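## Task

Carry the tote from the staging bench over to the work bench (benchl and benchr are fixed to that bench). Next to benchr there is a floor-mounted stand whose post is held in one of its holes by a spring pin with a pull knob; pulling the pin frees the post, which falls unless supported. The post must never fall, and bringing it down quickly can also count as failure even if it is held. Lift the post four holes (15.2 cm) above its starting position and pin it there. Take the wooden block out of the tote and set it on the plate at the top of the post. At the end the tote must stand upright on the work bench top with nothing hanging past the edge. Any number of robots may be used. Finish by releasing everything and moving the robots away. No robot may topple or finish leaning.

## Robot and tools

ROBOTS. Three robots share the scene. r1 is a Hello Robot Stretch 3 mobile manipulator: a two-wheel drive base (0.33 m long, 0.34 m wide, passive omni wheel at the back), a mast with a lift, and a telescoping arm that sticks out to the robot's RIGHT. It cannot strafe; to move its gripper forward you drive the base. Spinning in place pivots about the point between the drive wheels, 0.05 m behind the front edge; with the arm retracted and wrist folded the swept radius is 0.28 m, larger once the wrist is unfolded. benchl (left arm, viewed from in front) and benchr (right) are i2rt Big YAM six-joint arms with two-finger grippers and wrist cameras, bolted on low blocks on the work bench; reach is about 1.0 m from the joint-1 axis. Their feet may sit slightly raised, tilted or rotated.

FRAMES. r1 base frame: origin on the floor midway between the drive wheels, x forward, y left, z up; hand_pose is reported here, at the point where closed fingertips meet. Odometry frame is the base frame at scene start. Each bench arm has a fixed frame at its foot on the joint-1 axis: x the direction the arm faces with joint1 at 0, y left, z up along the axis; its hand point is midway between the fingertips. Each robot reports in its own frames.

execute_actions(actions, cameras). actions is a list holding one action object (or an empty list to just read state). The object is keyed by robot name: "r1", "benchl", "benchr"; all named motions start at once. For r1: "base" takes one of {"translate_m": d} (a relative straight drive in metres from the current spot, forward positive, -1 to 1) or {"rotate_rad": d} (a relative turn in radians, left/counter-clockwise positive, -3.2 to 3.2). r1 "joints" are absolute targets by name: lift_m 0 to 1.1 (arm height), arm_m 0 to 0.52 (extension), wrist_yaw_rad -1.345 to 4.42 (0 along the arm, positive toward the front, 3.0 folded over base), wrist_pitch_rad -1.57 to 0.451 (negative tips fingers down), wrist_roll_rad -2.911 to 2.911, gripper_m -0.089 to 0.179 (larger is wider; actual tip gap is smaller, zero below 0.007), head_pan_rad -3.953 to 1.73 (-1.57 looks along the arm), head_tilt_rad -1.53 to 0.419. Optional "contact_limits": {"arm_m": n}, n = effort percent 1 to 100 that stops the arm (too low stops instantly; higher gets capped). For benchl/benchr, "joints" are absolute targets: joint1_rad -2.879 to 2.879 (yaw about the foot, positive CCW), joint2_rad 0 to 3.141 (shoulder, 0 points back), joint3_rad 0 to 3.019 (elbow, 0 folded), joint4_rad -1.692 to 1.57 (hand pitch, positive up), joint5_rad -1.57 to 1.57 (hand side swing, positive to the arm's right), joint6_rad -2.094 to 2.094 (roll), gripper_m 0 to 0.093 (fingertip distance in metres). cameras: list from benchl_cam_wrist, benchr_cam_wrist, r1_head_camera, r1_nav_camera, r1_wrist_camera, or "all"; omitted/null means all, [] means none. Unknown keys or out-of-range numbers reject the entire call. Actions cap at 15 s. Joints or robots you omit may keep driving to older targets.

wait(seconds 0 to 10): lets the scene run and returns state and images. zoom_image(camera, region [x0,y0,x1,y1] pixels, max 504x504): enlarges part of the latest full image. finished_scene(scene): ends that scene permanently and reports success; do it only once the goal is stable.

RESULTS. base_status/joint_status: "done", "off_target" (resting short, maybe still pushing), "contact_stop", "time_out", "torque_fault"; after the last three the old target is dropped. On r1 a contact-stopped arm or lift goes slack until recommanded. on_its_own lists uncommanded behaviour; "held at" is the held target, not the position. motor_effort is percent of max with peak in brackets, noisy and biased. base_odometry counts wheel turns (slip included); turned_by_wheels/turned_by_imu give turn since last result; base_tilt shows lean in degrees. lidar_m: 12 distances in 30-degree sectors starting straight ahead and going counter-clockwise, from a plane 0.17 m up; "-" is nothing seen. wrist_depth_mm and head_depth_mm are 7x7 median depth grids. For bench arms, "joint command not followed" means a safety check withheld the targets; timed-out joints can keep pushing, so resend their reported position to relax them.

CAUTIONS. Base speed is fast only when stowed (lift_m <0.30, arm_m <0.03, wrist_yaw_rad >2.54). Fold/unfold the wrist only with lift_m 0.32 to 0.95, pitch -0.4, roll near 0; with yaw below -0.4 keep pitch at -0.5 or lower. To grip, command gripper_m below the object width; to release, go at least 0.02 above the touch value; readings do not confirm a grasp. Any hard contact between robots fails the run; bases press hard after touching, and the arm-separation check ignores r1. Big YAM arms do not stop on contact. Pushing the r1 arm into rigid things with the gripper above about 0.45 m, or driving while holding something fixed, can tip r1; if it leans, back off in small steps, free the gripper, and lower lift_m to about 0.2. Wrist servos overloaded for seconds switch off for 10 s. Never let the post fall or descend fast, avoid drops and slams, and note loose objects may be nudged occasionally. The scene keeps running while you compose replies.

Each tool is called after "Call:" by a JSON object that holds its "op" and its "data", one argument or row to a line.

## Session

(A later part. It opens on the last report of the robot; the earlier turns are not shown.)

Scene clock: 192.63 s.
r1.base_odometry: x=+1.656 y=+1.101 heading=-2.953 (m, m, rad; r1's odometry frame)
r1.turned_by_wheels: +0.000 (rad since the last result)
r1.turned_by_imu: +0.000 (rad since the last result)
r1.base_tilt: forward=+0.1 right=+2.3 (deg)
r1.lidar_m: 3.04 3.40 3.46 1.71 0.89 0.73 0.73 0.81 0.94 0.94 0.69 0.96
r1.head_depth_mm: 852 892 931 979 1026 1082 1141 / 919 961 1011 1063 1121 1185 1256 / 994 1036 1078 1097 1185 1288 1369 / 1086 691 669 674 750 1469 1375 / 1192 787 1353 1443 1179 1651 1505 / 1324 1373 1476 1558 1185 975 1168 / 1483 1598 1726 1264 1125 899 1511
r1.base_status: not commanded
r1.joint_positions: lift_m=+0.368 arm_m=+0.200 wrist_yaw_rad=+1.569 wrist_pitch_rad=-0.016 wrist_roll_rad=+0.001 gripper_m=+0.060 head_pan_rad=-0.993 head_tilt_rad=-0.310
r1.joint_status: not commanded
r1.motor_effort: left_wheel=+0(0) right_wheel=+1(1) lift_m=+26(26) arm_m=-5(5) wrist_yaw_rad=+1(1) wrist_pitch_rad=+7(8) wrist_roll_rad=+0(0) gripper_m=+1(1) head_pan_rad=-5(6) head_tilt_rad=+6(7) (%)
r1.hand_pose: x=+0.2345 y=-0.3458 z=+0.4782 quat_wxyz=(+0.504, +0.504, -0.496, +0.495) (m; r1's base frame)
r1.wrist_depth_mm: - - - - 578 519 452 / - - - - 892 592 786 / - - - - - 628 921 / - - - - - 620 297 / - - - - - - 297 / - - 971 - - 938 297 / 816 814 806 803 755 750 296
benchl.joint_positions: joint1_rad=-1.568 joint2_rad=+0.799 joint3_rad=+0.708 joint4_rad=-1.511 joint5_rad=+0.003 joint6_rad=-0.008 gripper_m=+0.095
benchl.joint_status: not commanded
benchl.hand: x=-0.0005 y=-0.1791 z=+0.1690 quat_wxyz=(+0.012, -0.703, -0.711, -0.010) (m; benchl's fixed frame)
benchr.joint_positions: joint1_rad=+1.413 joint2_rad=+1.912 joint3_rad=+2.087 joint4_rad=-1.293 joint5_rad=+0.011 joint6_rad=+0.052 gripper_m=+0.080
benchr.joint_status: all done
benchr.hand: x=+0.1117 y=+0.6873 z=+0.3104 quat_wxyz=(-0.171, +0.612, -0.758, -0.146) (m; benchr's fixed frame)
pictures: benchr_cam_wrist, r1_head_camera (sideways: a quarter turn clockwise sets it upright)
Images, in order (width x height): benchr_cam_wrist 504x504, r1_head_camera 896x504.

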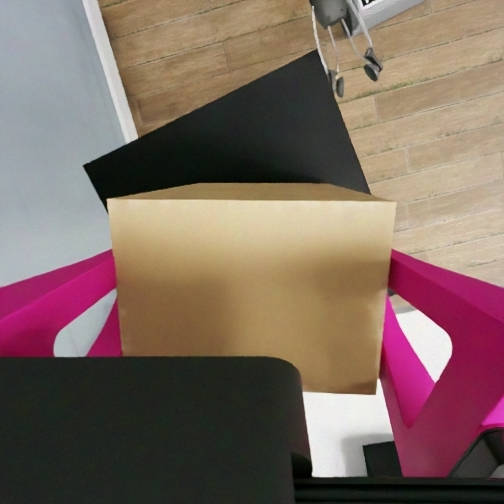

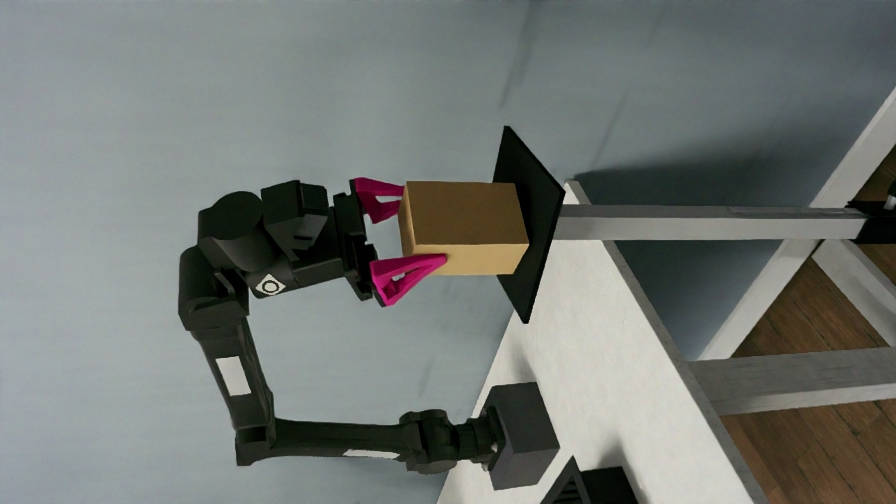

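Call:
{"op": "execute_actions", "data": {
  "actions": [
    {"benchr":{"joints":{"joint2_rad":1.92}}}
  ],
  "cameras": ["r1_head_camera"]
}}

Call:
{"op": "execute_actions", "data": {
  "actions": [
    {"benchr":{"joints":{"gripper_m":0.093}}}
  ],
  "cameras": ["benchr_cam_wrist"]
}}

Call:
{"op": "execute_actions", "data": {
  "actions": [
    {"benchr":{"joints":{"joint2_rad":1.4}}}
  ]
}}

Scene clock: 194.13 s.
r1.base_odometry: x=+1.656 y=+1.101 heading=-2.953 (m, m, rad; r1's odometry frame)
r1.turned_by_wheels: +0.000 (rad since the last result)
r1.turned_by_imu: +0.000 (rad since the last result)
r1.base_tilt: forward=+0.1 right=+2.3 (deg)
r1.lidar_m: 3.04 3.39 3.44 1.70 0.89 0.73 0.73 0.81 0.94 0.94 0.69 0.96
r1.head_depth_mm: 853 889 931 978 1027 1082 1145 / 917 961 1008 1059 1119 1186 1259 / 997 1035 1078 1096 1183 1291 1375 / 1084 690 670 673 749 1467 1376 / 1189 787 1345 1447 1181 1655 1493 / 1320 1376 1477 1555 1184 976 1167 / 1481 1602 1721 1272 1126 899 1504
r1.base_status: not commanded
r1.joint_positions: lift_m=+0.368 arm_m=+0.200 wrist_yaw_rad=+1.569 wrist_pitch_rad=-0.016 wrist_roll_rad=+0.001 gripper_m=+0.060 head_pan_rad=-0.993 head_tilt_rad=-0.310
r1.joint_status: not commanded
r1.motor_effort: left_wheel=+0(1) right_wheel=+0(1) lift_m=+26(26) arm_m=-5(5) wrist_yaw_rad=+1(1) wrist_pitch_rad=+8(8) wrist_roll_rad=+0(0) gripper_m=+1(0) head_pan_rad=-6(5) head_tilt_rad=+7(7) (%)
r1.hand_pose: x=+0.2345 y=-0.3458 z=+0.4782 quat_wxyz=(+0.504, +0.504, -0.496, +0.495) (m; r1's base frame)
r1.wrist_depth_mm: - - - - 578 514 455 / - - - - 889 588 778 / - - - - - 632 922 / - - - - - 628 297 / - - - - - - 298 / - - 942 - - 931 299 / 807 814 816 787 762 777 296
benchl.joint_positions: joint1_rad=-1.568 joint2_rad=+0.799 joint3_rad=+0.708 joint4_rad=-1.511 joint5_rad=+0.003 joint6_rad=-0.008 gripper_m=+0.095
benchl.joint_status: not commanded
benchl.hand: x=-0.0005 y=-0.1791 z=+0.1690 quat_wxyz=(+0.012, -0.703, -0.711, -0.010) (m; benchl's fixed frame)
benchr.joint_positions: joint1_rad=+1.413 joint2_rad=+1.912 joint3_rad=+2.087 joint4_rad=-1.293 joint5_rad=+0.011 joint6_rad=+0.052 gripper_m=+0.080
benchr.joint_status: all done
benchr.hand: x=+0.1117 y=+0.6873 z=+0.3104 quat_wxyz=(-0.171, +0.612, -0.758, -0.146) (m; benchr's fixed frame)
pictures: r1_head_camera (sideways: a quarter turn clockwise sets it upright)
Images, in order (width x height): r1_head_camera 896x504.

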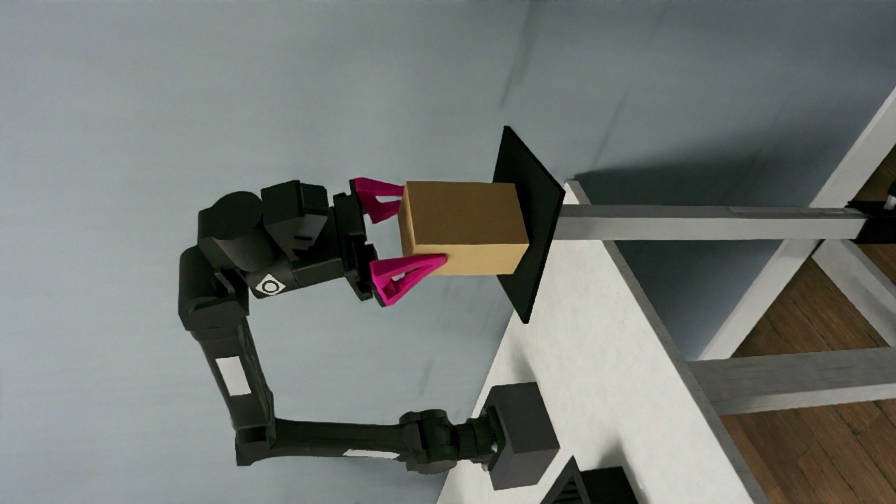

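Scene clock: 194.70 s.
r1.base_odometry: x=+1.656 y=+1.101 heading=-2.953 (m, m, rad; r1's odometry frame)
r1.turned_by_wheels: +0.000 (rad since the last result)
r1.turned_by_imu: +0.000 (rad since the last result)
r1.base_tilt: forward=+0.1 right=+2.3 (deg)
r1.lidar_m: 3.03 3.38 3.46 1.70 0.89 0.73 0.73 0.81 0.94 0.94 0.69 0.96
r1.head_depth_mm: 854 891 930 977 1025 1081 1142 / 918 960 1010 1059 1121 1186 1258 / 994 1034 1081 1096 1185 1292 1365 / 1084 690 670 674 749 1471 1379 / 1189 788 1348 1445 1182 1653 1499 / 1321 1372 1474 1554 1189 977 1168 / 1482 1592 1723 1268 1126 897 1502
r1.base_status: not commanded
r1.joint_positions: lift_m=+0.368 arm_m=+0.200 wrist_yaw_rad=+1.569 wrist_pitch_rad=-0.016 wrist_roll_rad=+0.001 gripper_m=+0.060 head_pan_rad=-0.993 head_tilt_rad=-0.310
r1.joint_status: not commanded
r1.motor_effort: left_wheel=+0(0) right_wheel=+1(2) lift_m=+26(27) arm_m=-4(5) wrist_yaw_rad=+1(1) wrist_pitch_rad=+8(8) wrist_roll_rad=+0(0) gripper_m=+1(1) head_pan_rad=-6(5) head_tilt_rad=+7(7) (%)
r1.hand_pose: x=+0.2345 y=-0.3458 z=+0.4782 quat_wxyz=(+0.504, +0.504, -0.496, +0.495) (m; r1's base frame)
r1.wrist_depth_mm: - - - - 577 520 457 / - - - - 901 591 780 / - - - - - 626 908 / - - - - - 617 297 / - - - - - - 297 / - - 949 - - 947 299 / 820 818 817 811 760 772 297
benchl.joint_positions: joint1_rad=-1.568 joint2_rad=+0.799 joint3_rad=+0.708 joint4_rad=-1.511 joint5_rad=+0.003 joint6_rad=-0.008 gripper_m=+0.095
benchl.joint_status: not commanded
benchl.hand: x=-0.0005 y=-0.1791 z=+0.1690 quat_wxyz=(+0.012, -0.703, -0.711, -0.010) (m; benchl's fixed frame)
benchr.joint_positions: joint1_rad=+1.413 joint2_rad=+1.912 joint3_rad=+2.087 joint4_rad=-1.293 joint5_rad=+0.011 joint6_rad=+0.050 gripper_m=+0.093
benchr.joint_status: all done
benchr.hand: x=+0.1116 y=+0.6874 z=+0.3104 quat_wxyz=(-0.171, +0.613, -0.757, -0.146) (m; benchr's fixed frame)
pictures: benchr_cam_wrist
Images, in order (width x height): benchr_cam_wrist 504x504.

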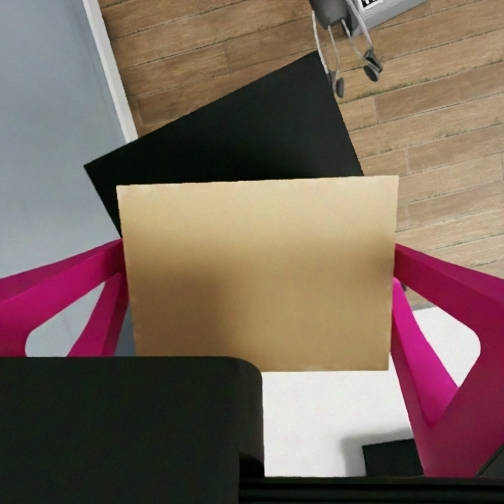

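Scene clock: 196.67 s.
r1.base_odometry: x=+1.656 y=+1.101 heading=-2.953 (m, m, rad; r1's odometry frame)
r1.turned_by_wheels: +0.000 (rad since the last result)
r1.turned_by_imu: +0.000 (rad since the last result)
r1.base_tilt: forward=+0.1 right=+2.3 (deg)
r1.lidar_m: 3.05 3.38 3.47 1.71 0.89 0.73 0.72 0.81 0.94 0.94 0.69 0.96
r1.head_depth_mm: 856 891 935 978 1027 1081 1141 / 916 961 1011 1062 1121 1189 1259 / 995 1045 1103 1101 1185 1289 1363 / 1085 1143 1214 677 750 1469 1373 / 1121 1268 1353 1444 1182 1648 1501 / 766 1406 1517 1566 1184 974 1168 / 1473 1106 1607 1312 1127 896 1500
r1.base_status: not commanded
r1.joint_positions: lift_m=+0.368 arm_m=+0.200 wrist_yaw_rad=+1.569 wrist_pitch_rad=-0.016 wrist_roll_rad=+0.001 gripper_m=+0.060 head_pan_rad=-0.993 head_tilt_rad=-0.310
r1.joint_status: not commanded
r1.motor_effort: left_wheel=-1(0) right_wheel=+1(2) lift_m=+26(27) arm_m=-4(5) wrist_yaw_rad=+0(0) wrist_pitch_rad=+8(8) wrist_roll_rad=+0(0) gripper_m=+1(0) head_pan_rad=-5(6) head_tilt_rad=+7(7) (%)
r1.hand_pose: x=+0.2345 y=-0.3458 z=+0.4782 quat_wxyz=(+0.504, +0.504, -0.496, +0.495) (m; r1's base frame)
r1.wrist_depth_mm: - - - - 573 513 454 / - - - - 892 585 791 / - - - - - 627 911 / - - - - - 626 297 / - - - - - - 296 / - - 959 - - 963 297 / 834 815 814 788 750 782 297
benchl.joint_positions: joint1_rad=-1.568 joint2_rad=+0.799 joint3_rad=+0.708 joint4_rad=-1.511 joint5_rad=+0.003 joint6_rad=-0.008 gripper_m=+0.095
benchl.joint_status: not commanded
benchl.hand: x=-0.0005 y=-0.1791 z=+0.1690 quat_wxyz=(+0.012, -0.703, -0.711, -0.010) (m; benchl's fixed frame)
benchr.joint_positions: joint1_rad=+1.413 joint2_rad=+1.402 joint3_rad=+2.120 joint4_rad=-1.293 joint5_rad=+0.011 joint6_rad=+0.050 gripper_m=+0.093
benchr.joint_status: all done
benchr.hand: x=+0.0839 y=+0.5126 z=+0.6325 quat_wxyz=(-0.359, +0.552, -0.684, -0.315) (m; benchr's fixed frame)
pictures: benchl_cam_wrist, benchr_cam_wrist, r1_head_camera (sideways: a quarter turn clockwise sets it upright), r1_nav_camera (sideways: a quarter turn counterclockwise sets it upright), r1_wrist_camera
Images, in order (width x height): benchl_cam_wrist 504x504, benchr_cam_wrist 504x504, r1_head_camera 896x504, r1_nav_camera 672x504, r1_wrist_camera 644x364.

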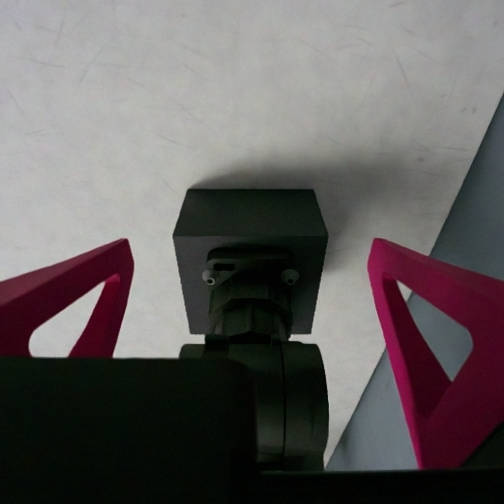

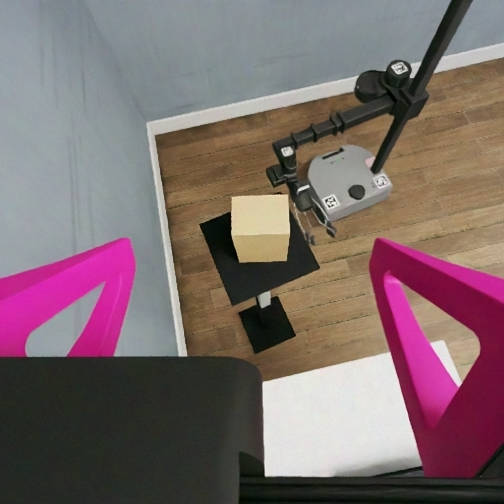

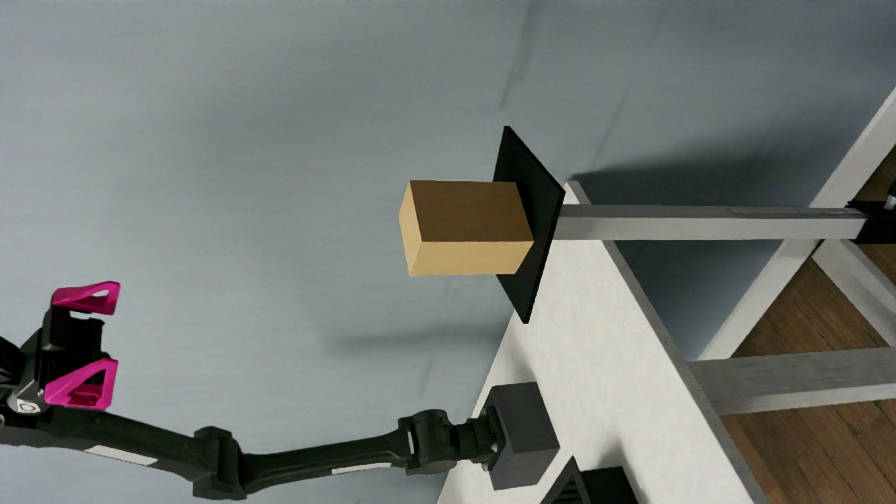

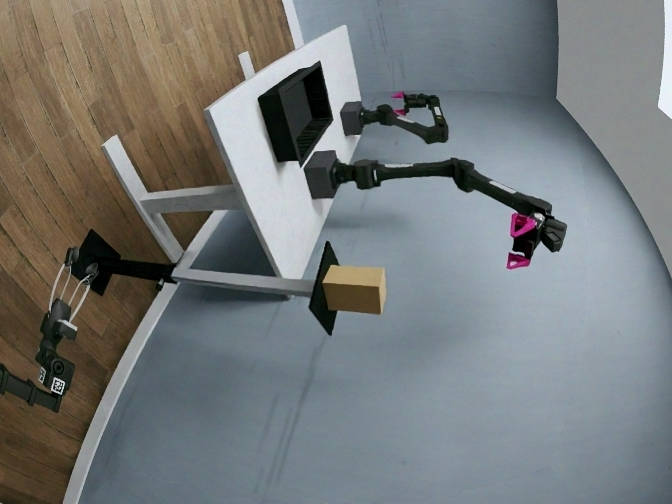

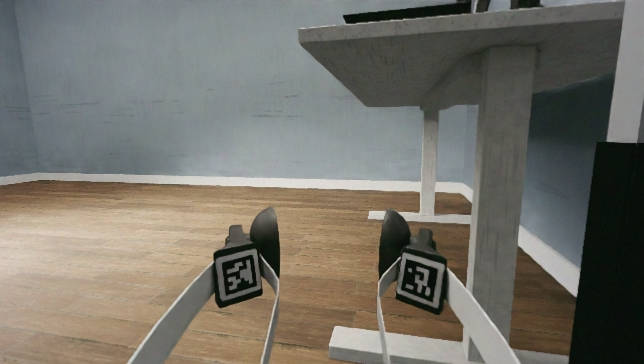

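Call:
{"op": "finished_scene", "data": {
  "scene": 2
}}

The scene is finished: the task was done.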